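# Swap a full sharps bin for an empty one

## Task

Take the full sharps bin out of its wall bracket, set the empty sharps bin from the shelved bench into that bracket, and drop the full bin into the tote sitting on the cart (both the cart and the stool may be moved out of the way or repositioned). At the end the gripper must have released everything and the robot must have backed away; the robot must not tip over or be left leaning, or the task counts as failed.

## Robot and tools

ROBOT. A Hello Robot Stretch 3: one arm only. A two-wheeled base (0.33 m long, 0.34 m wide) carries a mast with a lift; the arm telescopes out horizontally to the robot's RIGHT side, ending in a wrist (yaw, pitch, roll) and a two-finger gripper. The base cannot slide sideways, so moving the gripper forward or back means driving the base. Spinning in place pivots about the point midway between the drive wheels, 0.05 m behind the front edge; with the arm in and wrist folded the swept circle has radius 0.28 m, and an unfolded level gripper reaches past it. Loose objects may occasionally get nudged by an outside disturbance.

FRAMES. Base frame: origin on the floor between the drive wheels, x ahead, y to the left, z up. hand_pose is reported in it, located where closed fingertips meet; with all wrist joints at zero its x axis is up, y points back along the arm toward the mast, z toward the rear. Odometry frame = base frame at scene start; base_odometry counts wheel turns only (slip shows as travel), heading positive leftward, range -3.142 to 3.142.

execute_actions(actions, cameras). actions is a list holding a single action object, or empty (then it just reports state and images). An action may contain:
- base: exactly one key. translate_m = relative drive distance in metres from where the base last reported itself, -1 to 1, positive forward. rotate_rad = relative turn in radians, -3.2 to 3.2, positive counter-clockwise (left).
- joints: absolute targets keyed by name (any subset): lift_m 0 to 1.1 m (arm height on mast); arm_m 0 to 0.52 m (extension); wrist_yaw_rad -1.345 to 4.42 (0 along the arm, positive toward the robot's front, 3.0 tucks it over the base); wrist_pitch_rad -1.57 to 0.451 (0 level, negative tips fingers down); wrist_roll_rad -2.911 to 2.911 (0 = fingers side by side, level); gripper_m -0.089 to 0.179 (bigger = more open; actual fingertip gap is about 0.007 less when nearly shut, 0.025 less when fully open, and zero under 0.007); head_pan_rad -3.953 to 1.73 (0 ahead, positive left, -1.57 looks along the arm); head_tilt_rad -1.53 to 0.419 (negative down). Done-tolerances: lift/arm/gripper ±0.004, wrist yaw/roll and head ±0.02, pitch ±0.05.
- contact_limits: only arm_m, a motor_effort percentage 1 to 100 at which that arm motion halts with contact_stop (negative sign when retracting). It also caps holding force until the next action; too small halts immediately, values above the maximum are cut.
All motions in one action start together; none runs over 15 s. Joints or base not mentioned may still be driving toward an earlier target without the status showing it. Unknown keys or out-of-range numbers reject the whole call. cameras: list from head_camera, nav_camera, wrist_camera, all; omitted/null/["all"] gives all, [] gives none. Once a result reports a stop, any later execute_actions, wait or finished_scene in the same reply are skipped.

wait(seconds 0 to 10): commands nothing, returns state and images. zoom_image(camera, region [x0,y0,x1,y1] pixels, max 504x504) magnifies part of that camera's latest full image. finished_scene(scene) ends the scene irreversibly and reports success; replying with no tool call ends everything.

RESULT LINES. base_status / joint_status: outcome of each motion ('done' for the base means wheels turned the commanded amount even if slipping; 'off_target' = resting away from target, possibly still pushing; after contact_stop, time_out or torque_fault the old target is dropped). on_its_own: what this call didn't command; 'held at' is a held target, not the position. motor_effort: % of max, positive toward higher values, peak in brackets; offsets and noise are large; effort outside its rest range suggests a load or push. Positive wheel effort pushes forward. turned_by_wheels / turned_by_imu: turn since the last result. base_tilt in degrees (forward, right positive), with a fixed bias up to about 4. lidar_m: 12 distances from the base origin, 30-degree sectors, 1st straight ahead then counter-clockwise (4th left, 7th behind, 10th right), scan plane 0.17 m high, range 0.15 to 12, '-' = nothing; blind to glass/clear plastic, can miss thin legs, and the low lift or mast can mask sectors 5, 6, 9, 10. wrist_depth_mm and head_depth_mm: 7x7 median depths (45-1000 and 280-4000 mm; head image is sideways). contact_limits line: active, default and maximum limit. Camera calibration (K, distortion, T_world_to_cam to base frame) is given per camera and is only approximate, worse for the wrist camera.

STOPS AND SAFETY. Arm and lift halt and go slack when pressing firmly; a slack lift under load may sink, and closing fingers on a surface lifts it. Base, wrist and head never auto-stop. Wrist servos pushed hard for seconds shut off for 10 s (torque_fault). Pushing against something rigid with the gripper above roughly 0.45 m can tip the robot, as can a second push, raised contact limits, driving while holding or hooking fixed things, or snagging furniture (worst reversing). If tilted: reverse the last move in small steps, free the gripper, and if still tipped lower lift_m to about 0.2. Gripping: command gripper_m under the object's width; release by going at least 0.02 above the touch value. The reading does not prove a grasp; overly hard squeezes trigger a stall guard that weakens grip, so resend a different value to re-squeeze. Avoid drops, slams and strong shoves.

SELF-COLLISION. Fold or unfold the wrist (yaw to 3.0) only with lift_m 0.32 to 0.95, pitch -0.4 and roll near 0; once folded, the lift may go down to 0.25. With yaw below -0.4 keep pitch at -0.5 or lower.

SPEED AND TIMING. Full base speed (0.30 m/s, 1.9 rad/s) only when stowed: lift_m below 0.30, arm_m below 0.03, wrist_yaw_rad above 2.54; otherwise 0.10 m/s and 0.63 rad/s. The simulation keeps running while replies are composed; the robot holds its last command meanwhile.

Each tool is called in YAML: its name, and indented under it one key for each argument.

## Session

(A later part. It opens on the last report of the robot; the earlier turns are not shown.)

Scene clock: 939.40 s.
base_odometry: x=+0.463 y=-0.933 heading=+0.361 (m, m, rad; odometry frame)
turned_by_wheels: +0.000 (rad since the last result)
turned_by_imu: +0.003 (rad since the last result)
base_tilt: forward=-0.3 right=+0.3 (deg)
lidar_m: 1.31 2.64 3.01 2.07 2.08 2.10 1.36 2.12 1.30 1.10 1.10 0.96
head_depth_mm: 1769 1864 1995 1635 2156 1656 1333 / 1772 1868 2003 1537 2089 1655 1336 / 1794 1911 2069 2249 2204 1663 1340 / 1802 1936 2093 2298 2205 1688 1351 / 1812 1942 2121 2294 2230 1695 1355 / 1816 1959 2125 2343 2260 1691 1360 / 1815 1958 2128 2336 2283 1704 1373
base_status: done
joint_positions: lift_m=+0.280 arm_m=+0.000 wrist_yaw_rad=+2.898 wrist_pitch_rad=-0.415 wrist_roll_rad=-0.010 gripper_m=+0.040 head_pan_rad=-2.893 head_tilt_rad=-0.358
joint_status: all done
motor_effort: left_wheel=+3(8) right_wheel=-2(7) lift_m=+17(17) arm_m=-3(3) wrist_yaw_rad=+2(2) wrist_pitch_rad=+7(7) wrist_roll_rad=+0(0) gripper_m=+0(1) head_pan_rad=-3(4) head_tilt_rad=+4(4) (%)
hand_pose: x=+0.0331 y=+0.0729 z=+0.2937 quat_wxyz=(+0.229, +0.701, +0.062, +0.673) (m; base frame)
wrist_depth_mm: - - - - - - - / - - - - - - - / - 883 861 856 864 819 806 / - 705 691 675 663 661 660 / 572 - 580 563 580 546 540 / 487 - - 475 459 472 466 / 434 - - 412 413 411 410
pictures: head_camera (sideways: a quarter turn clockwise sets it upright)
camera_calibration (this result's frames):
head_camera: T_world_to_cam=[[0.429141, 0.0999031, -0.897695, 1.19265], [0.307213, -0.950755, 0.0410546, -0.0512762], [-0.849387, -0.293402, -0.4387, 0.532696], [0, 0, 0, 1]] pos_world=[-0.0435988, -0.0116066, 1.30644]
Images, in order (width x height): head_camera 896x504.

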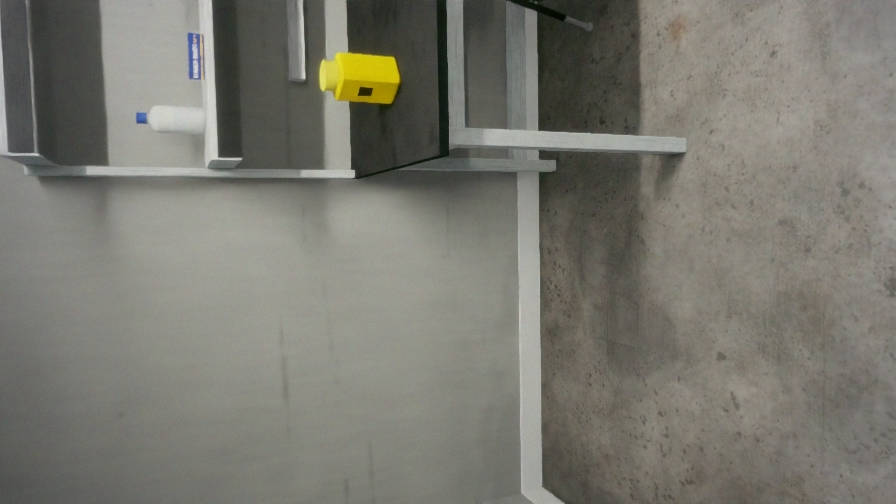

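execute_actions:
  actions:
    - {"base": {"translate_m": -0.78}}
  cameras: []

execute_actions:
  actions:
    - {"base": {"translate_m": -0.29}, "joints": {"lift_m": 0.86, "head_pan_rad": -2.6, "head_tilt_rad": -0.6}}
  cameras: ["head_camera", "nav_camera"]

Scene clock: 1010.97 s.
base_odometry: x=-0.267 y=-1.209 heading=+0.361 (m, m, rad; odometry frame)
turned_by_wheels: +0.000 (rad since the last result)
turned_by_imu: +0.002 (rad since the last result)
base_tilt: forward=-0.3 right=+0.3 (deg)
lidar_m: 1.75 3.40 2.18 1.85 1.50 0.87 1.10 0.60 1.55 1.30 1.30 1.51
head_depth_mm: 1140 1210 1291 1314 902 761 1332 / 1138 1189 1316 1250 884 765 1335 / 1148 1082 1337 1343 916 768 1345 / 1137 1215 1323 1411 969 773 1245 / 1149 1247 1351 1482 1626 1680 1361 / 1161 1252 1363 1488 1645 1695 1369 / 1166 1258 1376 1492 1645 1713 1372
base_status: done
joint_positions: lift_m=+0.280 arm_m=+0.000 wrist_yaw_rad=+2.898 wrist_pitch_rad=-0.415 wrist_roll_rad=-0.010 gripper_m=+0.040 head_pan_rad=-2.893 head_tilt_rad=-0.358
joint_status: not commanded
motor_effort: left_wheel=+3(9) right_wheel=-2(7) lift_m=+18(17) arm_m=-4(3) wrist_yaw_rad=+2(2) wrist_pitch_rad=+7(7) wrist_roll_rad=+0(0) gripper_m=+0(0) head_pan_rad=-3(4) head_tilt_rad=+4(4) (%)
hand_pose: x=+0.0331 y=+0.0729 z=+0.2937 quat_wxyz=(+0.229, +0.701, +0.062, +0.673) (m; base frame)
wrist_depth_mm: - - - - - - - / - - - - - - - / - 879 847 848 846 824 835 / - 700 679 676 671 673 663 / 571 - 578 559 567 548 545 / 487 - - 475 463 482 467 / 432 - - 418 419 411 410
pictures: none
No camera images: the call's "cameras" was empty. Leave "cameras" out to get every camera's image.

Scene clock: 1017.07 s.
base_odometry: x=-0.538 y=-1.312 heading=+0.361 (m, m, rad; odometry frame)
turned_by_wheels: +0.000 (rad since the last result)
turned_by_imu: +0.001 (rad since the last result)
base_tilt: forward=-0.3 right=+0.3 (deg)
lidar_m: 1.97 3.67 2.08 1.77 1.76 0.60 0.81 0.34 1.25 1.39 1.39 1.61
head_depth_mm: 706 967 1060 628 645 559 509 / 792 967 1077 865 683 563 514 / 916 1033 1175 950 689 569 - / 954 1071 1227 1430 1598 600 - / 986 1113 1284 1495 1671 - - / 1022 1161 1336 1582 1729 - - / 1060 1208 1402 1682 1748 1484 -
base_status: done
joint_positions: lift_m=+0.860 arm_m=+0.000 wrist_yaw_rad=+2.898 wrist_pitch_rad=-0.415 wrist_roll_rad=-0.010 gripper_m=+0.040 head_pan_rad=-2.607 head_tilt_rad=-0.593
joint_status: all done
motor_effort: left_wheel=+3(12) right_wheel=-2(6) lift_m=+31(34) arm_m=-3(4) wrist_yaw_rad=+2(2) wrist_pitch_rad=+7(7) wrist_roll_rad=+0(0) gripper_m=+0(0) head_pan_rad=+5(33) head_tilt_rad=-3(19) (%)
hand_pose: x=+0.0330 y=+0.0729 z=+0.8730 quat_wxyz=(+0.229, +0.701, +0.062, +0.673) (m; base frame)
wrist_depth_mm: - - - - - - - / - - - - - - - / - - - - - - - / - - - - - - - / - - - - - - - / - - - - - - - / - - - - - 977 978
pictures: head_camera (sideways: a quarter turn clockwise sets it upright), nav_camera (sideways: a quarter turn counterclockwise sets it upright)
camera_calibration (this result's frames):
head_camera: T_world_to_cam=[[0.552744, 0.317015, -0.770698, 1.02631], [0.553148, -0.83128, 0.054783, -0.0706344], [-0.623299, -0.456591, -0.634841, 0.786506], [0, 0, 0, 1]] pos_world=[-0.0379844, -0.0249593, 1.29415]
nav_camera: T_world_to_cam=[[-0.476462, -0.354078, 0.804744, -1.00684], [-0.507374, 0.858259, 0.0772257, -0.0479329], [-0.718023, -0.371511, -0.588577, 0.723133], [0, 0, 0, 1]] pos_world=[0.0151874, -0.0467083, 1.23957]
Images, in order (width x height): head_camera 896x504, nav_camera 672x504.

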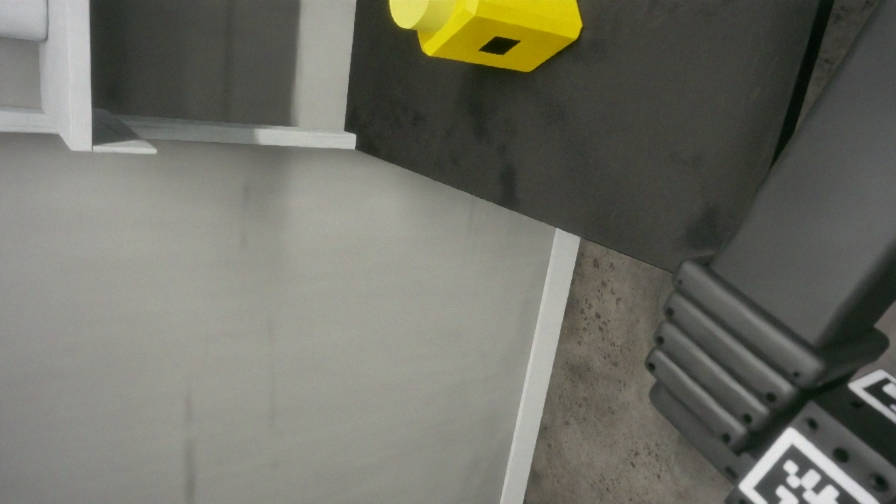

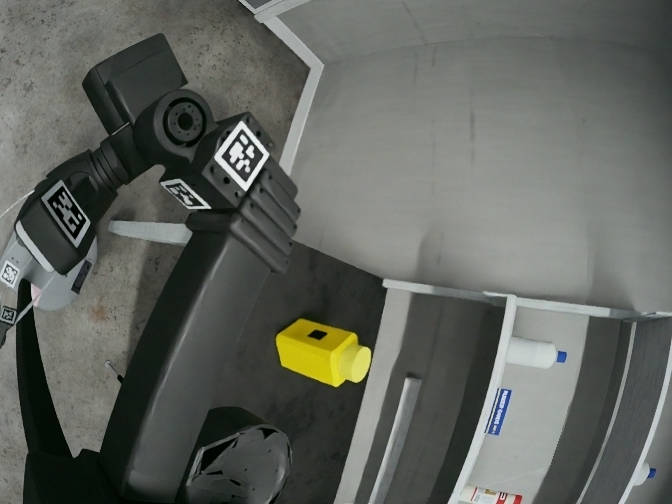

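execute_actions:
  actions: []

Scene clock: 1044.07 s.
base_odometry: x=-0.538 y=-1.312 heading=+0.361 (m, m, rad; odometry frame)
turned_by_wheels: +0.000 (rad since the last result)
turned_by_imu: +0.000 (rad since the last result)
base_tilt: forward=-0.3 right=+0.4 (deg)
lidar_m: 1.97 3.67 2.09 1.76 1.76 0.61 0.81 0.34 1.25 1.40 1.39 1.60
head_depth_mm: 703 965 1057 628 643 560 509 / 791 966 1074 869 685 564 513 / 917 1034 1169 948 689 567 - / 954 1073 1222 1421 1596 602 - / 986 1116 1278 1497 1660 - - / 1023 1163 1337 1566 1714 - - / 1060 1209 1405 1667 1739 1477 -
base_status: done
joint_positions: lift_m=+0.860 arm_m=+0.000 wrist_yaw_rad=+2.898 wrist_pitch_rad=-0.415 wrist_roll_rad=-0.010 gripper_m=+0.040 head_pan_rad=-2.607 head_tilt_rad=-0.593
joint_status: all done
motor_effort: left_wheel=+3(12) right_wheel=-2(6) lift_m=+32(34) arm_m=-4(4) wrist_yaw_rad=+1(2) wrist_pitch_rad=+7(7) wrist_roll_rad=+0(0) gripper_m=+0(0) head_pan_rad=+5(33) head_tilt_rad=-2(19) (%)
hand_pose: x=+0.0330 y=+0.0729 z=+0.8730 quat_wxyz=(+0.229, +0.701, +0.062, +0.673) (m; base frame)
wrist_depth_mm: - - - - - - - / - - - - - - - / - - - - - - - / - - - - - - - / - - - - - - - / - - - - - - - / - - - - - 995 976
pictures: head_camera (sideways: a quarter turn clockwise sets it upright), nav_camera (sideways: a quarter turn counterclockwise sets it upright), wrist_camera
camera_calibration (this result's frames):
head_camera: T_world_to_cam=[[0.552744, 0.317015, -0.770698, 1.02631], [0.553148, -0.83128, 0.054783, -0.0706344], [-0.623299, -0.456591, -0.634841, 0.786506], [0, 0, 0, 1]] pos_world=[-0.0379844, -0.0249594, 1.29415]
nav_camera: T_world_to_cam=[[-0.476461, -0.354079, 0.804744, -1.00684], [-0.507374, 0.858259, 0.0772257, -0.0479329], [-0.718023, -0.371511, -0.588577, 0.723133], [0, 0, 0, 1]] pos_world=[0.0151874, -0.0467083, 1.23957]
wrist_camera: T_world_to_cam=[[0.942286, -0.334787, -0.00379451, -0.0104258], [-0.209102, -0.57961, -0.787609, 0.759628], [0.261482, 0.742947, -0.616163, 0.643911], [0, 0, 0, 1]] pos_world=[0.000293237, -0.0415938, 0.995005]
Images, in order (width x height): head_camera 896x504, nav_camera 672x504, wrist_camera 644x364.

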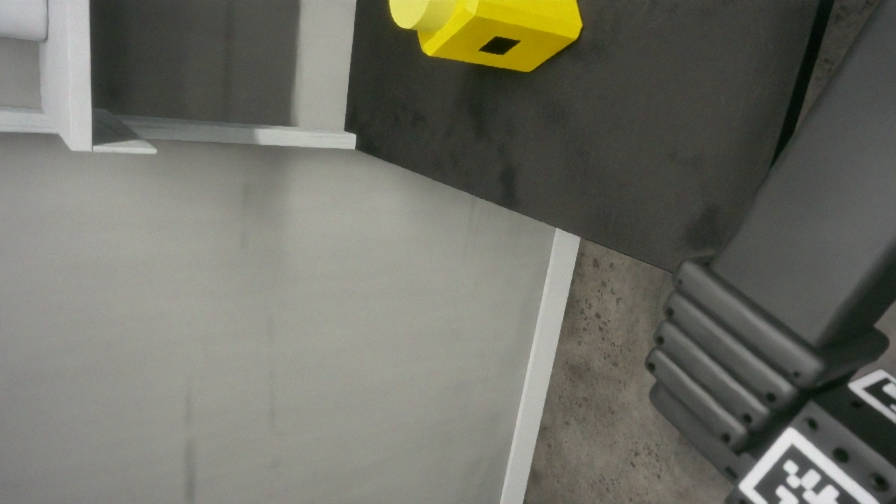

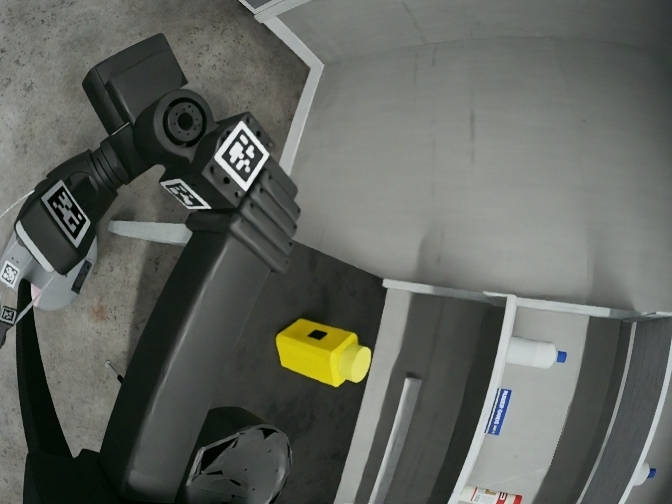

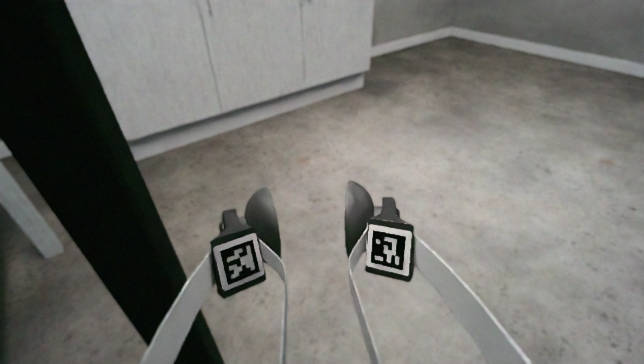

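execute_actions:
  actions:
    - {"base": {"rotate_rad": -1.274}, "joints": {"wrist_yaw_rad": 0.0, "head_pan_rad": -1.57, "head_tilt_rad": -0.6}}

Scene clock: 1074.33 s.
base_odometry: x=-0.538 y=-1.312 heading=-0.912 (m, m, rad; odometry frame)
turned_by_wheels: -1.274 (rad since the last result)
turned_by_imu: -1.265 (rad since the last result)
base_tilt: forward=-0.3 right=+0.4 (deg)
lidar_m: 1.39 1.47 1.97 3.67 2.50 1.83 1.33 0.87 0.61 0.38 0.34 1.44
head_depth_mm: 638 973 1076 859 677 588 - / 817 992 1086 632 684 577 - / 724 999 1094 670 689 - 1158 / 862 1010 1100 889 696 572 1129 / 870 1008 1160 1286 721 576 1120 / 912 1026 1172 1357 1587 1422 1194 / 921 1035 1175 1379 1605 1426 1202
base_status: done
joint_positions: lift_m=+0.860 arm_m=+0.000 wrist_yaw_rad=+0.003 wrist_pitch_rad=-0.415 wrist_roll_rad=-0.010 gripper_m=+0.040 head_pan_rad=-1.577 head_tilt_rad=-0.593
joint_status: all done
motor_effort: left_wheel=+3(9) right_wheel=-2(7) lift_m=+32(32) arm_m=-3(3) wrist_yaw_rad=-1(3) wrist_pitch_rad=+7(7) wrist_roll_rad=+0(0) gripper_m=+1(0) head_pan_rad=+5(48) head_tilt_rad=-3(1) (%)
hand_pose: x=-0.0210 y=-0.3700 z=+0.8730 quat_wxyz=(+0.696, +0.148, -0.688, -0.144) (m; base frame)
wrist_depth_mm: 728 749 753 279 791 811 811 / 770 805 649 294 617 617 620 / 864 854 487 329 474 467 460 / 927 920 383 357 379 372 369 / - 319 319 315 323 312 305 / - 273 261 268 260 265 261 / 976 238 234 231 232 230 229
pictures: head_camera (sideways: a quarter turn clockwise sets it upright), nav_camera (sideways: a quarter turn counterclockwise sets it upright), wrist_camera
camera_calibration (this result's frames):
head_camera: T_world_to_cam=[[0.0126828, 0.637095, -0.770681, 1.02958], [0.997419, 0.0464157, 0.0547844, -0.0733463], [0.0706745, -0.769387, -0.634862, 0.7823], [0, 0, 0, 1]] pos_world=[0.0048104, -0.0506431, 1.29415]
nav_camera: T_world_to_cam=[[0.0583559, -0.590768, 0.804728, -1.01008], [-0.996991, 0.00671229, 0.0772257, -0.0449463], [-0.0510241, -0.806813, -0.588599, 0.719092], [0, 0, 0, 1]] pos_world=[0.050824, -0.0162468, 1.23957]
wrist_camera: T_world_to_cam=[[-0.995482, 0.0948707, -0.00379628, 0.0105149], [0.0614332, 0.613105, -0.787609, 0.938576], [-0.0723935, -0.784284, -0.616164, 0.415043], [0, 0, 0, 1]] pos_world=[-0.0171459, -0.250932, 0.995005]
Images, in order (width x height): head_camera 896x504, nav_camera 672x504, wrist_camera 644x364.

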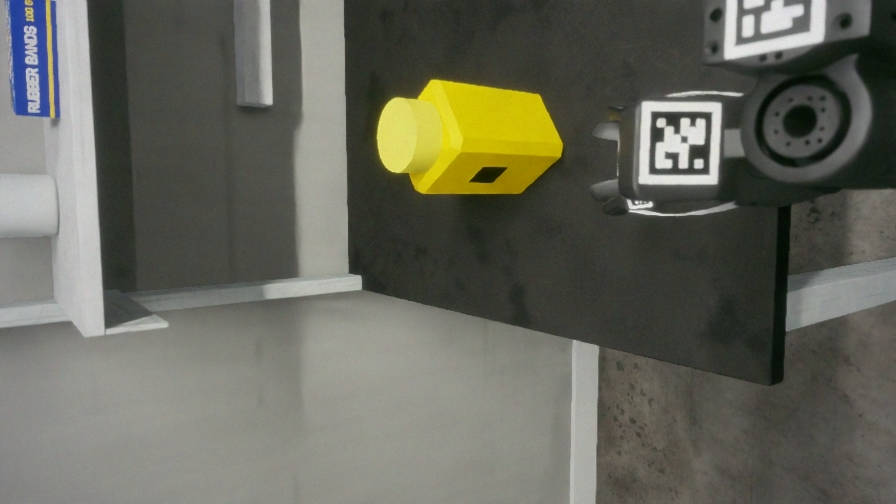

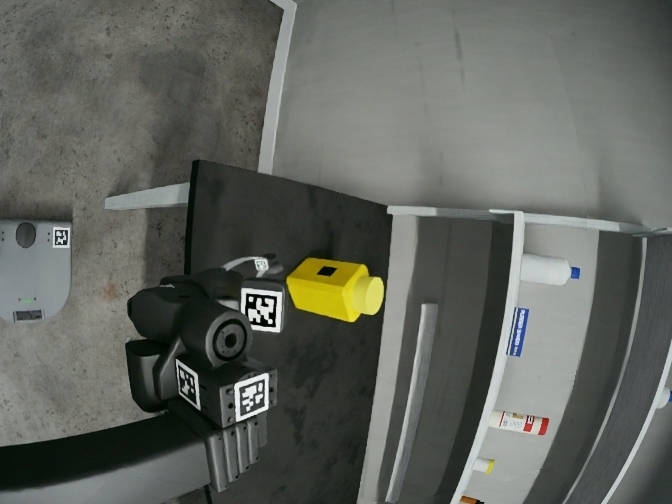

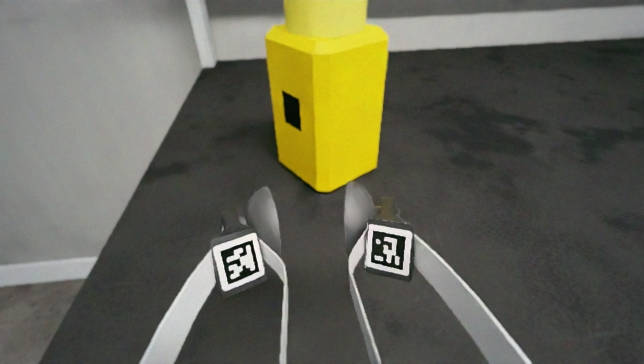

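zoom_image:
  camera: "wrist_camera"
  region: [220, 0, 440, 220]

zoom_image:
  camera: "head_camera"
  region: [350, 40, 650, 240]

Region (220, 0, 440, 220) of wrist_camera's 644x364 image, scaled by 2.291.

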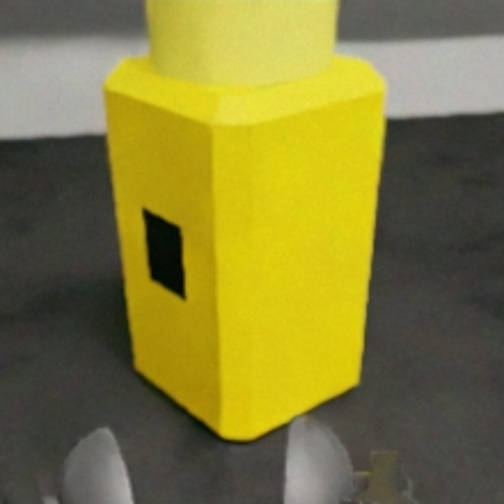

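Region (350, 40, 650, 240) of head_camera's 896x504 image, scaled by 1.680, with more detail than that image has.

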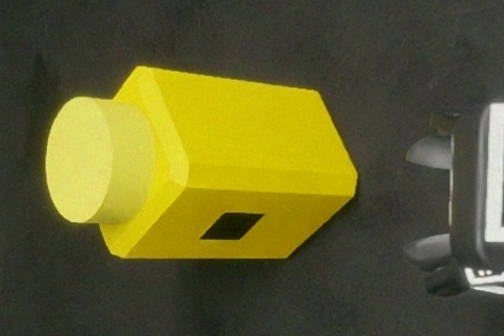

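execute_actions:
  actions:
    - {"base": {"translate_m": -0.173}, "joints": {"lift_m": 0.905, "wrist_yaw_rad": 0.575, "wrist_pitch_rad": 0.0, "gripper_m": 0.179, "head_tilt_rad": -0.7}}

Scene clock: 1197.30 s.
base_odometry: x=-0.644 y=-1.175 heading=-0.912 (m, m, rad; odometry frame)
turned_by_wheels: +0.000 (rad since the last result)
turned_by_imu: +0.001 (rad since the last result)
base_tilt: forward=-0.3 right=+0.4 (deg)
lidar_m: 1.56 1.65 2.06 3.67 2.25 1.65 1.59 0.74 0.50 0.75 0.42 1.56
head_depth_mm: 896 979 970 757 657 - 1098 / 899 987 985 765 646 - 1083 / 908 997 996 774 645 - 1119 / 918 1041 1011 679 - 1234 1137 / 921 1050 987 701 645 582 1146 / 911 1033 1083 798 650 586 1089 / 745 1068 1246 1418 641 652 1161
base_status: done
joint_positions: lift_m=+0.905 arm_m=+0.000 wrist_yaw_rad=+0.572 wrist_pitch_rad=-0.021 wrist_roll_rad=-0.010 gripper_m=+0.179 head_pan_rad=-1.577 head_tilt_rad=-0.691
joint_status: all done
motor_effort: left_wheel=+4(5) right_wheel=-2(4) lift_m=+32(32) arm_m=-3(4) wrist_yaw_rad=+2(2) wrist_pitch_rad=+10(10) wrist_roll_rad=+0(0) gripper_m=+1(88) head_pan_rad=+5(5) head_tilt_rad=-3(13) (%)
hand_pose: x=+0.1169 y=-0.3603 z=+1.0140 quat_wxyz=(+0.684, +0.206, -0.673, +0.193) (m; base frame)
wrist_depth_mm: - - - 714 625 660 632 / - - - 899 803 727 663 / - - - 969 854 759 665 / - - - - 840 754 701 / - - - - 346 736 697 / - - - 553 349 508 504 / - - 488 439 364 424 410
pictures: head_camera (sideways: a quarter turn clockwise sets it upright), nav_camera (sideways: a quarter turn counterclockwise sets it upright), wrist_camera
camera_calibration (this result's frames):
head_camera: T_world_to_cam=[[0.0131268, 0.709466, -0.704618, 0.943474], [0.997384, 0.0408078, 0.0596695, -0.0796988], [0.0710874, -0.703558, -0.707074, 0.876224], [0, 0, 0, 1]] pos_world=[0.00481698, -0.0496359, 1.2891]
nav_camera: T_world_to_cam=[[0.0578896, -0.666695, 0.743079, -0.929715], [-0.997038, -0.000855334, 0.0769069, -0.044521], [-0.0506379, -0.74533, -0.66477, 0.818176], [0, 0, 0, 1]] pos_world=[0.0508624, -0.0100637, 1.23817]
wrist_camera: T_world_to_cam=[[-0.884712, -0.464341, -0.040883, -0.0294401], [-0.0894998, 0.255287, -0.962714, 1.10154], [0.457465, -0.848066, -0.267414, 0.0809627], [0, 0, 0, 1]] pos_world=[0.0355038, -0.226217, 1.08091]
Images, in order (width x height): head_camera 896x504, nav_camera 672x504, wrist_camera 644x364.

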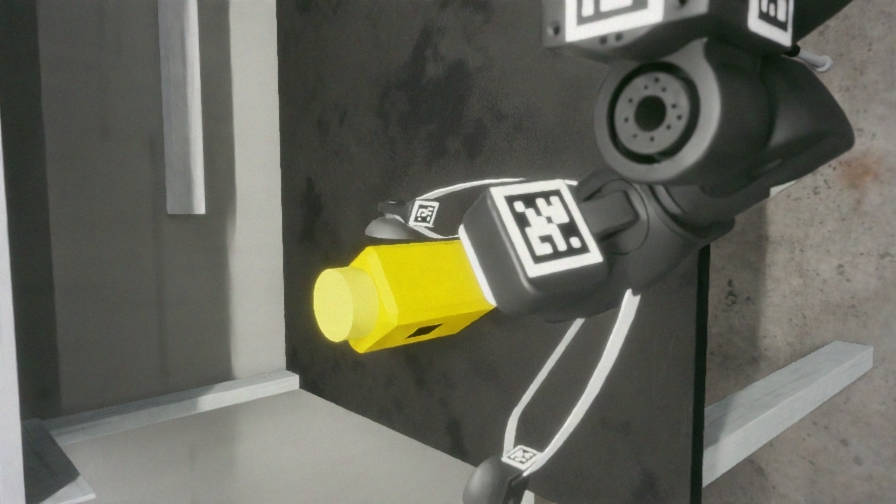

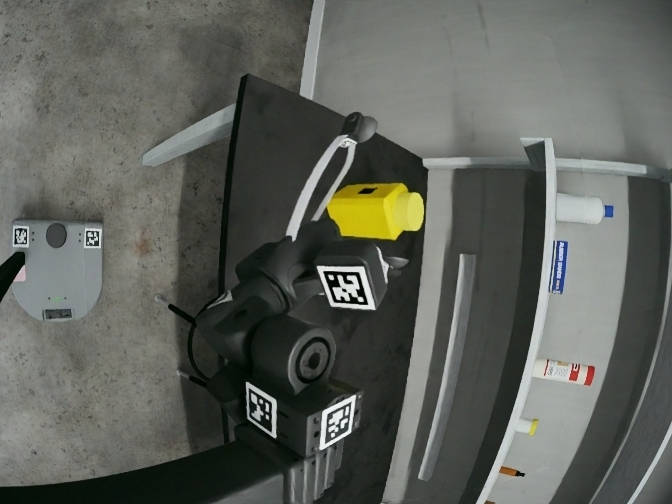

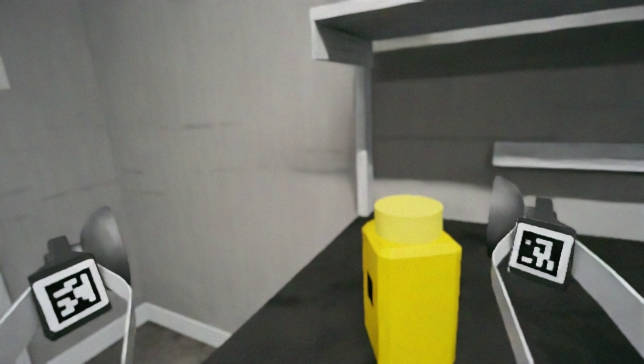

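execute_actions:
  actions:
    - {"joints": {"arm_m": 0.225, "head_tilt_rad": -0.75}, "contact_limits": {"arm_m": 15}}

Scene clock: 1214.13 s.
base_odometry: x=-0.644 y=-1.175 heading=-0.912 (m, m, rad; odometry frame)
turned_by_wheels: +0.000 (rad since the last result)
turned_by_imu: +0.000 (rad since the last result)
base_tilt: forward=-0.3 right=+0.3 (deg)
lidar_m: 1.57 1.65 2.06 3.67 2.25 1.64 1.59 0.74 0.50 0.75 0.42 1.56
head_depth_mm: 907 1016 - 716 598 1188 1104 / 911 1024 - 715 603 1217 1111 / 918 1033 - 713 608 1222 1117 / 925 1042 641 701 613 1235 1126 / 932 1069 647 705 619 1250 1112 / 910 1050 925 755 624 820 1119 / 949 1090 1286 835 630 1238 1148
base_status: not commanded
joint_positions: lift_m=+0.905 arm_m=+0.225 wrist_yaw_rad=+0.573 wrist_pitch_rad=-0.020 wrist_roll_rad=-0.010 gripper_m=+0.179 head_pan_rad=-1.577 head_tilt_rad=-0.741
joint_status: all done
motor_effort: left_wheel=+3(4) right_wheel=-2(2) lift_m=+32(32) arm_m=+3(0) wrist_yaw_rad=+1(2) wrist_pitch_rad=+9(10) wrist_roll_rad=+0(0) gripper_m=+0(1) head_pan_rad=+5(5) head_tilt_rad=-4(10) (%)
contact_limits: arm_m 15 (drawing in: default 28, maximum 46; extending or still: default 37, maximum 62)
hand_pose: x=+0.1172 y=-0.5846 z=+1.0142 quat_wxyz=(+0.684, +0.206, -0.673, +0.194) (m; base frame)
wrist_depth_mm: - 902 408 519 569 524 462 / - 945 772 657 599 540 485 / - - 825 694 636 545 494 / - - 876 715 640 560 453 / - - 930 748 659 631 526 / - - - 561 539 524 512 / - - 463 175 423 421 404
pictures: head_camera (sideways: a quarter turn clockwise sets it upright), nav_camera (sideways: a quarter turn counterclockwise sets it upright), wrist_camera
camera_calibration (this result's frames):
head_camera: T_world_to_cam=[[0.0133261, 0.74367, -0.668414, 0.896295], [0.997364, 0.0377954, 0.061935, -0.0826441], [0.0713222, -0.667478, -0.741206, 0.920612], [0, 0, 0, 1]] pos_world=[0.00482214, -0.0489358, 1.28658]
nav_camera: T_world_to_cam=[[0.0576774, -0.702867, 0.708979, -0.885273], [-0.997062, -0.00469279, 0.0764614, -0.0439359], [-0.0504151, -0.711306, -0.701072, 0.865392], [0, 0, 0, 1]] pos_world=[0.0508823, -0.00687679, 1.2377]
wrist_camera: T_world_to_cam=[[-0.88413, -0.465443, -0.0409558, -0.134004], [-0.089379, 0.254511, -0.962931, 1.15879], [0.458613, -0.847695, -0.266621, -0.110094], [0, 0, 0, 1]] pos_world=[0.0355852, -0.450622, 1.08099]
Images, in order (width x height): head_camera 896x504, nav_camera 672x504, wrist_camera 644x364.

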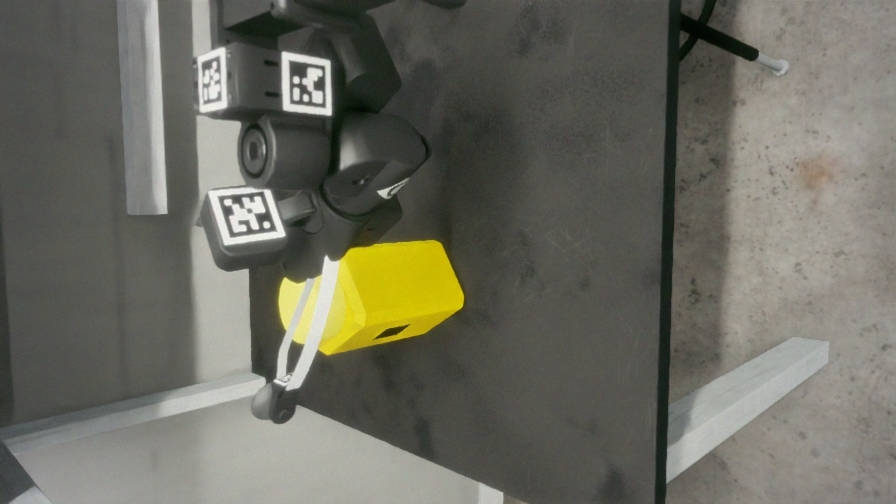

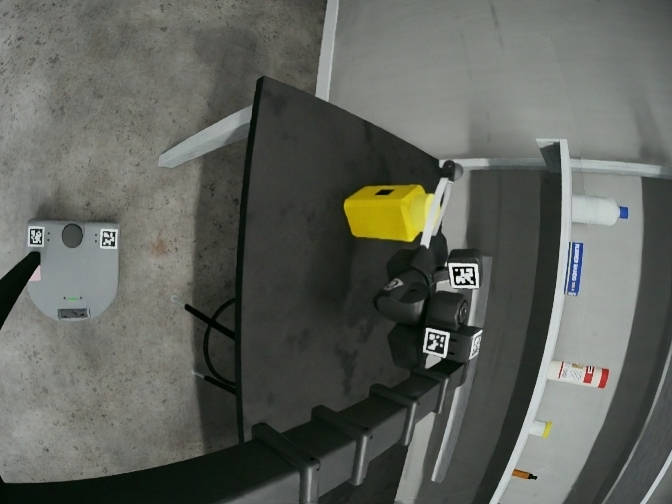

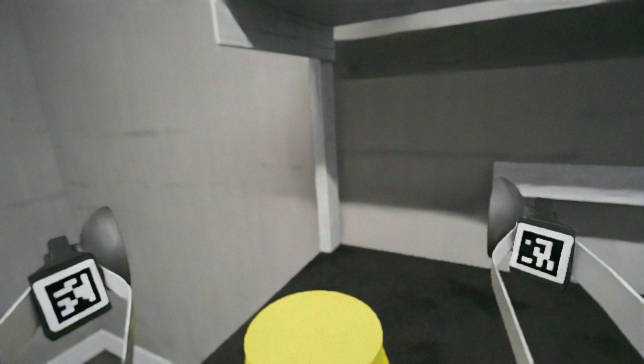

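execute_actions:
  actions:
    - {"joints": {"lift_m": 0.78, "head_tilt_rad": -0.8}, "contact_limits": {"arm_m": 15}}

action 0: "contact_limits": arm_m has a limit but is not in "joints" beside it: add it there, or leave its limit out

execute_actions:
  actions:
    - {"joints": {"lift_m": 0.78, "head_tilt_rad": -0.8}}

Scene clock: 1235.23 s.
base_odometry: x=-0.644 y=-1.175 heading=-0.912 (m, m, rad; odometry frame)
turned_by_wheels: +0.000 (rad since the last result)
turned_by_imu: +0.000 (rad since the last result)
base_tilt: forward=-0.3 right=+0.3 (deg)
lidar_m: 1.57 1.65 2.06 3.67 2.25 1.65 1.59 0.74 0.50 0.75 0.42 1.56
head_depth_mm: 890 1019 855 - 566 1186 1086 / 893 1030 871 - 583 1247 1099 / 907 1035 880 - 589 1251 1103 / 935 1041 649 682 593 1255 1112 / 945 1050 622 691 599 1267 1119 / 927 1051 890 720 605 969 1131 / 958 1114 1333 728 610 1271 1137
base_status: not commanded
joint_positions: lift_m=+0.780 arm_m=+0.225 wrist_yaw_rad=+0.573 wrist_pitch_rad=-0.020 wrist_roll_rad=-0.010 gripper_m=+0.179 head_pan_rad=-1.577 head_tilt_rad=-0.790
joint_status: all done
motor_effort: left_wheel=+3(3) right_wheel=-2(2) lift_m=+17(29) arm_m=+3(3) wrist_yaw_rad=+2(1) wrist_pitch_rad=+9(9) wrist_roll_rad=+0(0) gripper_m=+0(1) head_pan_rad=+5(4) head_tilt_rad=-4(9) (%)
hand_pose: x=+0.1172 y=-0.5846 z=+0.8899 quat_wxyz=(+0.684, +0.206, -0.673, +0.194) (m; base frame)
wrist_depth_mm: - 894 760 638 582 523 472 / - 948 784 658 593 527 443 / - - 124 118 612 560 491 / - - 125 120 618 570 525 / - - 113 114 122 441 421 / - - 118 120 129 311 309 / - 279 124 126 136 257 250
pictures: head_camera (sideways: a quarter turn clockwise sets it upright), nav_camera (sideways: a quarter turn counterclockwise sets it upright), wrist_camera
camera_calibration (this result's frames):
head_camera: T_world_to_cam=[[0.0135222, 0.775475, -0.631234, 0.847848], [0.997345, 0.0347137, 0.064011, -0.0853427], [0.0715513, -0.630424, -0.772946, 0.961885], [0, 0, 0, 1]] pos_world=[0.00482716, -0.0481268, 1.28414]
nav_camera: T_world_to_cam=[[0.0574687, -0.736705, 0.673767, -0.839386], [-0.997085, -0.00842036, 0.075839, -0.0431207], [-0.0501977, -0.676161, -0.735041, 0.909569], [0, 0, 0, 1]] pos_world=[0.0509017, -0.00372762, 1.23739]
wrist_camera: T_world_to_cam=[[-0.884128, -0.465446, -0.0409639, -0.139089], [-0.0893301, 0.254435, -0.962955, 1.03911], [0.458627, -0.847716, -0.266531, -0.143323], [0, 0, 0, 1]] pos_world=[0.0355834, -0.450623, 0.956723]
Images, in order (width x height): head_camera 896x504, nav_camera 672x504, wrist_camera 644x364.

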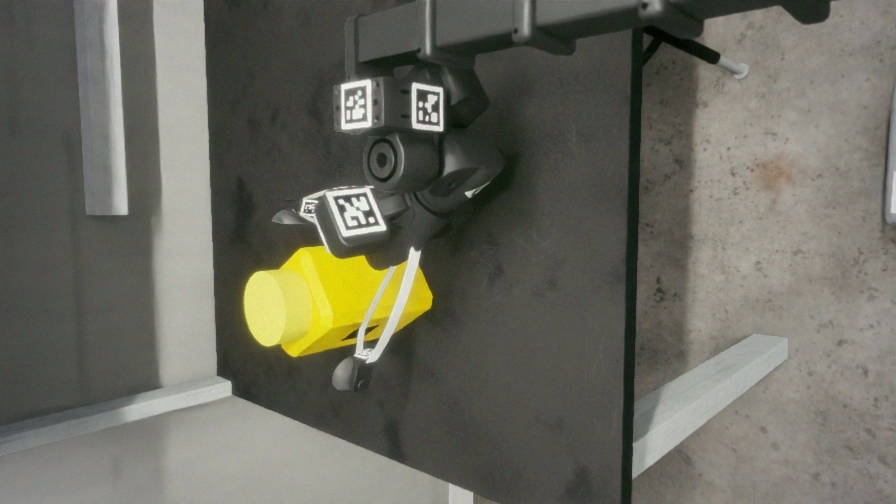

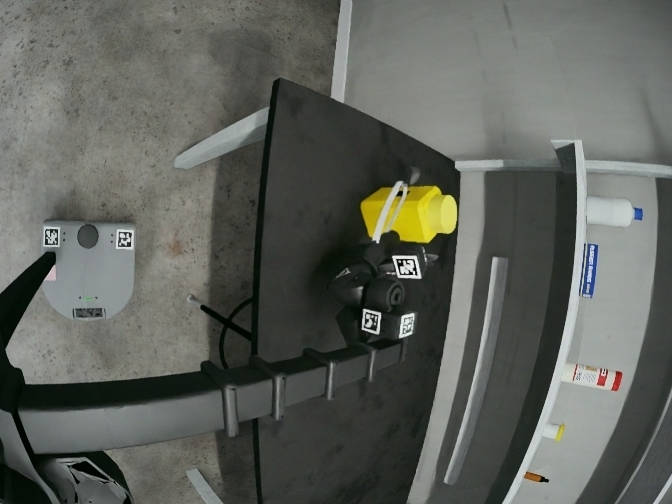

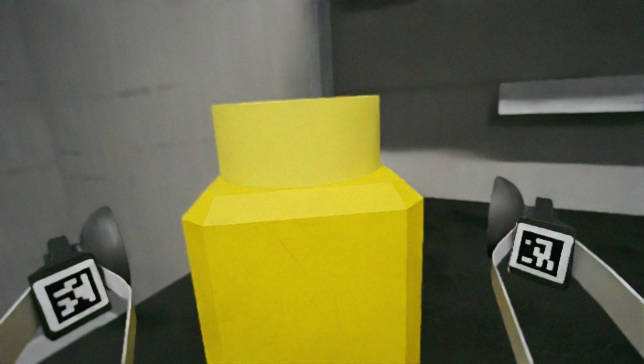

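execute_actions:
  actions:
    - {"joints": {"gripper_m": 0.05}}

Scene clock: 1252.37 s.
base_odometry: x=-0.644 y=-1.175 heading=-0.912 (m, m, rad; odometry frame)
turned_by_wheels: +0.000 (rad since the last result)
turned_by_imu: +0.000 (rad since the last result)
base_tilt: forward=-0.3 right=+0.4 (deg)
lidar_m: 1.57 1.65 2.07 3.66 2.25 1.65 1.59 0.74 0.50 0.75 0.42 1.57
head_depth_mm: 886 1016 856 - 568 1189 1090 / 895 1021 870 - 583 1241 1101 / 911 1032 880 - 588 1251 1108 / 938 1037 647 687 594 1268 1114 / 942 1052 619 697 599 1274 1119 / 929 1054 888 719 603 973 1129 / 958 1107 1333 725 610 1270 1139
base_status: not commanded
joint_positions: lift_m=+0.780 arm_m=+0.225 wrist_yaw_rad=+0.574 wrist_pitch_rad=-0.020 wrist_roll_rad=-0.010 gripper_m=+0.051 head_pan_rad=-1.577 head_tilt_rad=-0.790
joint_status: all done
motor_effort: left_wheel=+3(3) right_wheel=-2(2) lift_m=+17(17) arm_m=+3(2) wrist_yaw_rad=+1(1) wrist_pitch_rad=+9(9) wrist_roll_rad=+0(0) gripper_m=-26(100) head_pan_rad=+5(5) head_tilt_rad=-4(4) (%)
hand_pose: x=+0.1173 y=-0.5845 z=+0.8899 quat_wxyz=(+0.684, +0.206, -0.673, +0.194) (m; base frame)
wrist_depth_mm: - 906 754 642 574 519 476 / - 967 792 666 597 535 444 / - - 133 122 610 559 501 / - - 130 123 617 573 520 / - - 117 118 122 438 424 / - - 122 124 130 312 312 / - 279 129 130 137 255 255
pictures: head_camera (sideways: a quarter turn clockwise sets it upright), nav_camera (sideways: a quarter turn counterclockwise sets it upright), wrist_camera
camera_calibration (this result's frames):
head_camera: T_world_to_cam=[[0.0135222, 0.775486, -0.63122, 0.84783], [0.997345, 0.0347127, 0.0640117, -0.0853436], [0.0715515, -0.63041, -0.772957, 0.961899], [0, 0, 0, 1]] pos_world=[0.00482717, -0.0481265, 1.28414]
nav_camera: T_world_to_cam=[[0.0574688, -0.736717, 0.673755, -0.839369], [-0.997085, -0.0084218, 0.0758388, -0.0431204], [-0.0501975, -0.676149, -0.735053, 0.909585], [0, 0, 0, 1]] pos_world=[0.0509017, -0.00372648, 1.23739]
wrist_camera: T_world_to_cam=[[-0.883777, -0.466111, -0.0409636, -0.13933], [-0.0895217, 0.254367, -0.962955, 1.03909], [0.459264, -0.847371, -0.266531, -0.143186], [0, 0, 0, 1]] pos_world=[0.0356442, -0.450584, 0.956723]
Images, in order (width x height): head_camera 896x504, nav_camera 672x504, wrist_camera 644x364.

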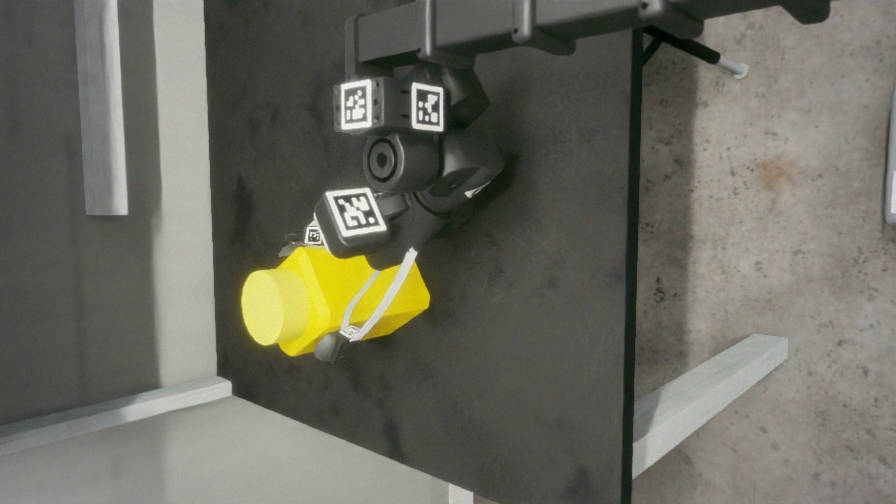

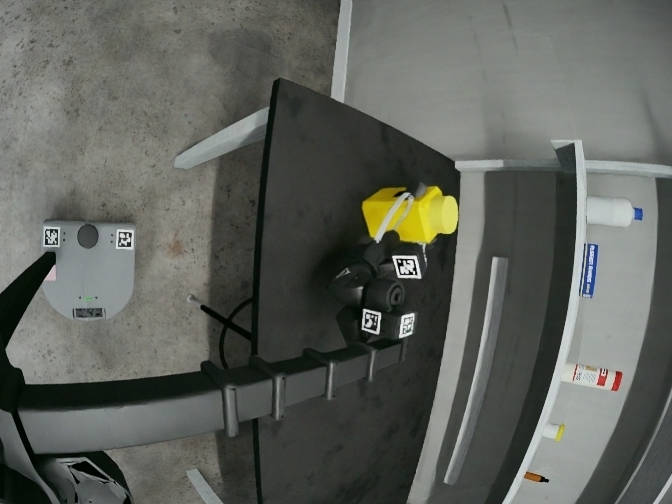

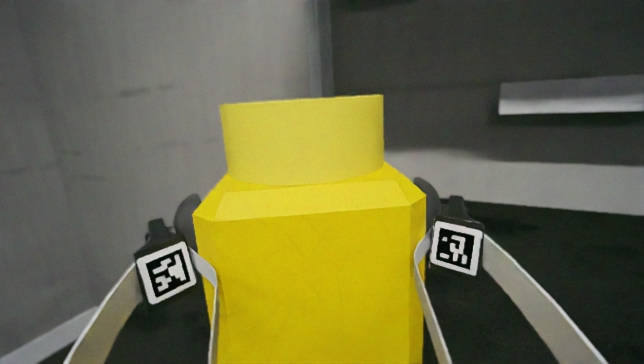

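execute_actions:
  actions:
    - {"joints": {"lift_m": 0.83}}

Scene clock: 1371.37 s.
base_odometry: x=-0.644 y=-1.175 heading=-0.912 (m, m, rad; odometry frame)
turned_by_wheels: +0.000 (rad since the last result)
turned_by_imu: +0.000 (rad since the last result)
base_tilt: forward=-0.3 right=+0.4 (deg)
lidar_m: 1.57 1.64 2.07 3.67 2.25 1.65 1.59 0.74 0.50 0.75 0.42 1.56
head_depth_mm: 886 1017 893 664 570 1197 1088 / 895 1027 - 662 582 1239 1101 / 906 1032 911 662 589 1254 1107 / 938 1043 605 695 594 1267 1113 / 943 1022 609 706 599 1275 1118 / 929 1054 883 720 605 972 1129 / 960 1114 1322 728 610 1273 1135
base_status: not commanded
joint_positions: lift_m=+0.830 arm_m=+0.225 wrist_yaw_rad=+0.574 wrist_pitch_rad=-0.031 wrist_roll_rad=-0.010 gripper_m=+0.061 head_pan_rad=-1.577 head_tilt_rad=-0.790
joint_status: all done
on_its_own: gripper_m is held at +0.060, not at your +0.050, by its stall guard, which is not easing now
motor_effort: left_wheel=+3(3) right_wheel=-3(2) lift_m=+33(34) arm_m=+3(3) wrist_yaw_rad=+1(1) wrist_pitch_rad=+14(15) wrist_roll_rad=+0(0) gripper_m=-20(20) head_pan_rad=+5(5) head_tilt_rad=-4(4) (%)
hand_pose: x=+0.1172 y=-0.5842 z=+0.9363 quat_wxyz=(+0.685, +0.210, -0.671, +0.190) (m; base frame)
wrist_depth_mm: - 865 770 644 582 520 471 / - 949 812 676 601 543 482 / - - 134 123 623 548 443 / - - 132 124 616 570 514 / - - 117 119 122 527 522 / - - 121 124 129 385 380 / - 360 128 129 136 314 315
pictures: head_camera (sideways: a quarter turn clockwise sets it upright), nav_camera (sideways: a quarter turn counterclockwise sets it upright), wrist_camera
camera_calibration (this result's frames):
head_camera: T_world_to_cam=[[0.0135223, 0.77551, -0.631191, 0.847792], [0.997345, 0.0347103, 0.0640132, -0.0853456], [0.0715517, -0.630381, -0.772981, 0.96193], [0, 0, 0, 1]] pos_world=[0.00482717, -0.0481258, 1.28414]
nav_camera: T_world_to_cam=[[0.0574686, -0.736743, 0.673727, -0.839333], [-0.997085, -0.00842468, 0.0758382, -0.0431197], [-0.0501973, -0.676121, -0.735079, 0.909618], [0, 0, 0, 1]] pos_world=[0.0509017, -0.00372403, 1.23739]
wrist_camera: T_world_to_cam=[[-0.884024, -0.46573, -0.039974, -0.138136], [-0.0953696, 0.26342, -0.959956, 1.08682], [0.45761, -0.844811, -0.277286, -0.118736], [0, 0, 0, 1]] pos_world=[0.0358697, -0.450934, 1.00486]
Images, in order (width x height): head_camera 896x504, nav_camera 672x504, wrist_camera 644x364.

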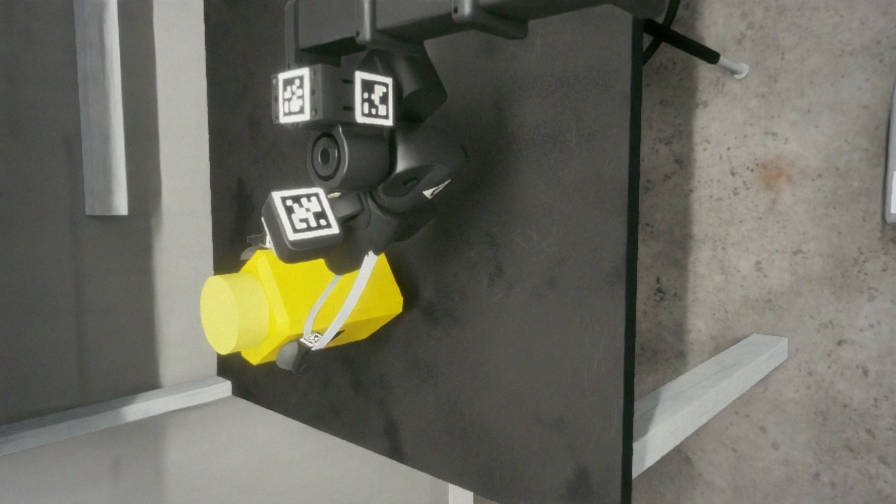

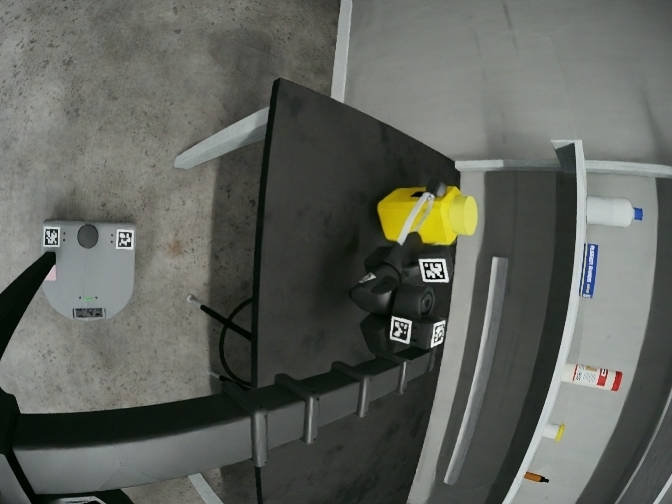

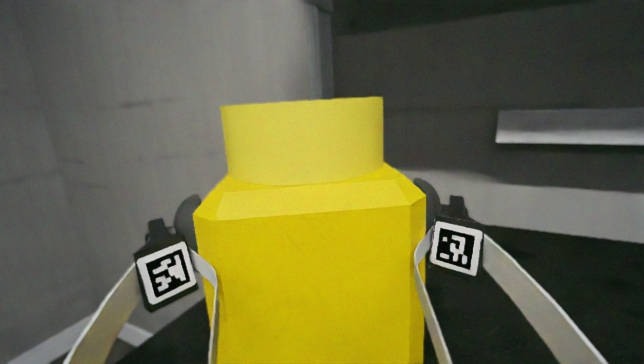

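execute_actions:
  actions:
    - {"base": {"rotate_rad": 1.635}, "joints": {"arm_m": 0.0, "wrist_yaw_rad": 2.62, "head_pan_rad": 0.0, "head_tilt_rad": -0.9}}

Scene clock: 1386.73 s.
base_odometry: x=-0.644 y=-1.175 heading=+0.723 (m, m, rad; odometry frame)
turned_by_wheels: +1.635 (rad since the last result)
turned_by_imu: +1.625 (rad since the last result)
base_tilt: forward=-0.3 right=+0.3 (deg)
lidar_m: 3.68 2.10 1.62 1.16 0.74 0.50 0.97 0.42 1.60 1.57 1.68 2.06
head_depth_mm: 2748 2196 1815 1543 1351 1195 1085 / 2818 2218 1833 1569 1359 1201 1099 / 2845 2259 1868 1569 1373 1210 1087 / 2945 2264 1873 1599 1385 302 405 / 3007 2318 1904 1612 1396 - - / 3055 2355 1937 1629 1415 285 - / 3088 2390 1967 1641 1426 1273 1123
base_status: done
joint_positions: lift_m=+0.830 arm_m=+0.000 wrist_yaw_rad=+2.617 wrist_pitch_rad=-0.031 wrist_roll_rad=-0.010 gripper_m=+0.064 head_pan_rad=-0.007 head_tilt_rad=-0.889
joint_status: all done
on_its_own: gripper_m is held at +0.063, not at your +0.050, by its stall guard, which is not easing now
motor_effort: left_wheel=-4(11) right_wheel=+2(7) lift_m=+33(33) arm_m=-4(4) wrist_yaw_rad=+2(4) wrist_pitch_rad=+15(14) wrist_roll_rad=+0(0) gripper_m=-20(20) head_pan_rad=+5(48) head_tilt_rad=-4(15) (%)
hand_pose: x=+0.1066 y=+0.0758 z=+0.9363 quat_wxyz=(+0.195, +0.682, -0.172, +0.683) (m; base frame)
wrist_depth_mm: - - - - - - - / - - - - - - - / - - 134 122 - - - / - - 131 123 - - - / - - 117 119 122 - - / - - 121 124 129 - - / - - 128 130 135 - -
pictures: head_camera (sideways: a quarter turn clockwise sets it upright), nav_camera (sideways: a quarter turn counterclockwise sets it upright), wrist_camera
camera_calibration (this result's frames):
head_camera: T_world_to_cam=[[-0.834203, 0.0145883, -0.551265, 0.748832], [-0.0273279, 0.997328, 0.0677466, -0.083947], [0.550781, 0.0715793, -0.831575, 1.03519], [0, 0, 0, 1]] pos_world=[0.0522232, -0.00129938, 1.27933]
nav_camera: T_world_to_cam=[[0.799901, 0.0564043, 0.597475, -0.744508], [0.0150239, -0.997144, 0.0740208, -0.0469178], [0.599943, -0.050233, -0.798464, 0.988074], [0, 0, 0, 1]] pos_world=[0.00345013, 0.0448436, 1.23724]
wrist_camera: T_world_to_cam=[[0.816998, -0.575254, -0.0399774, -0.0131095], [-0.19117, -0.204795, -0.959955, 0.957652], [0.54403, 0.791923, -0.277288, 0.310432], [0, 0, 0, 1]] pos_world=[0.0249004, -0.0572573, 1.00486]
Images, in order (width x height): head_camera 896x504, nav_camera 672x504, wrist_camera 644x364.

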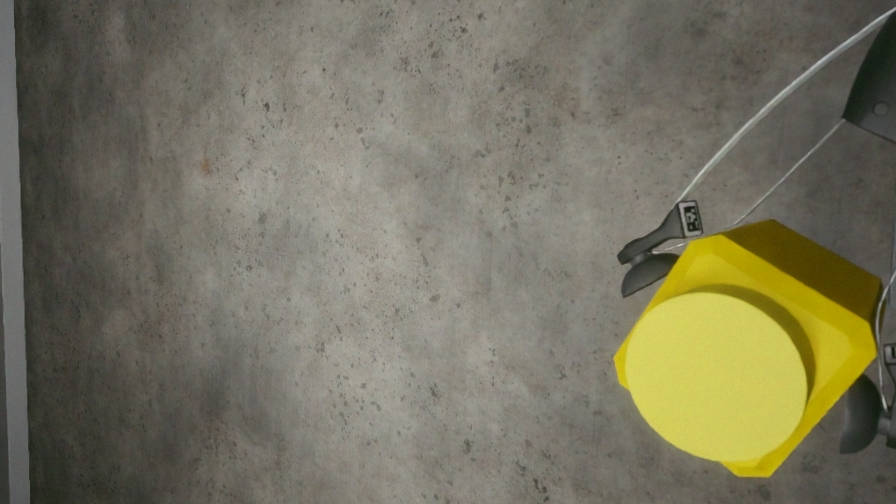

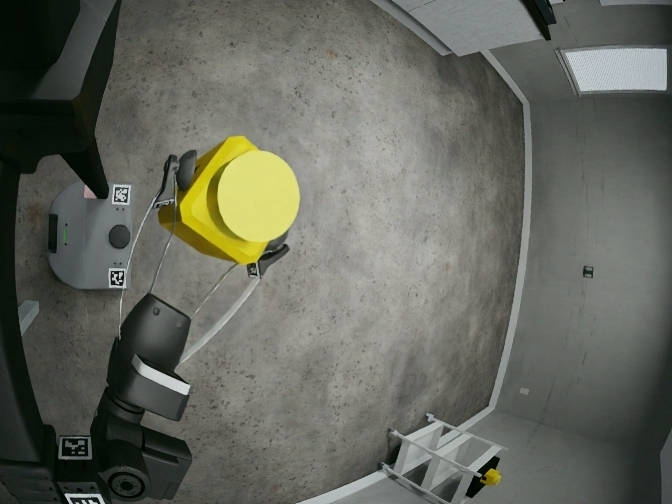

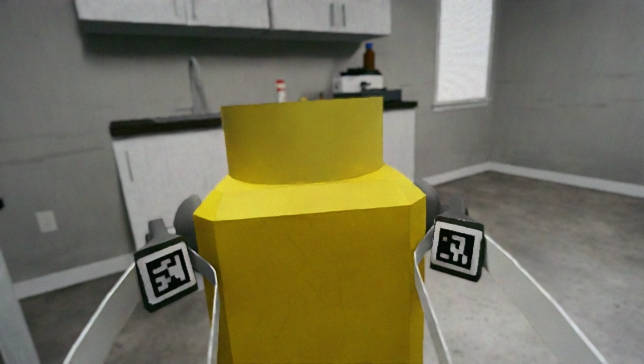

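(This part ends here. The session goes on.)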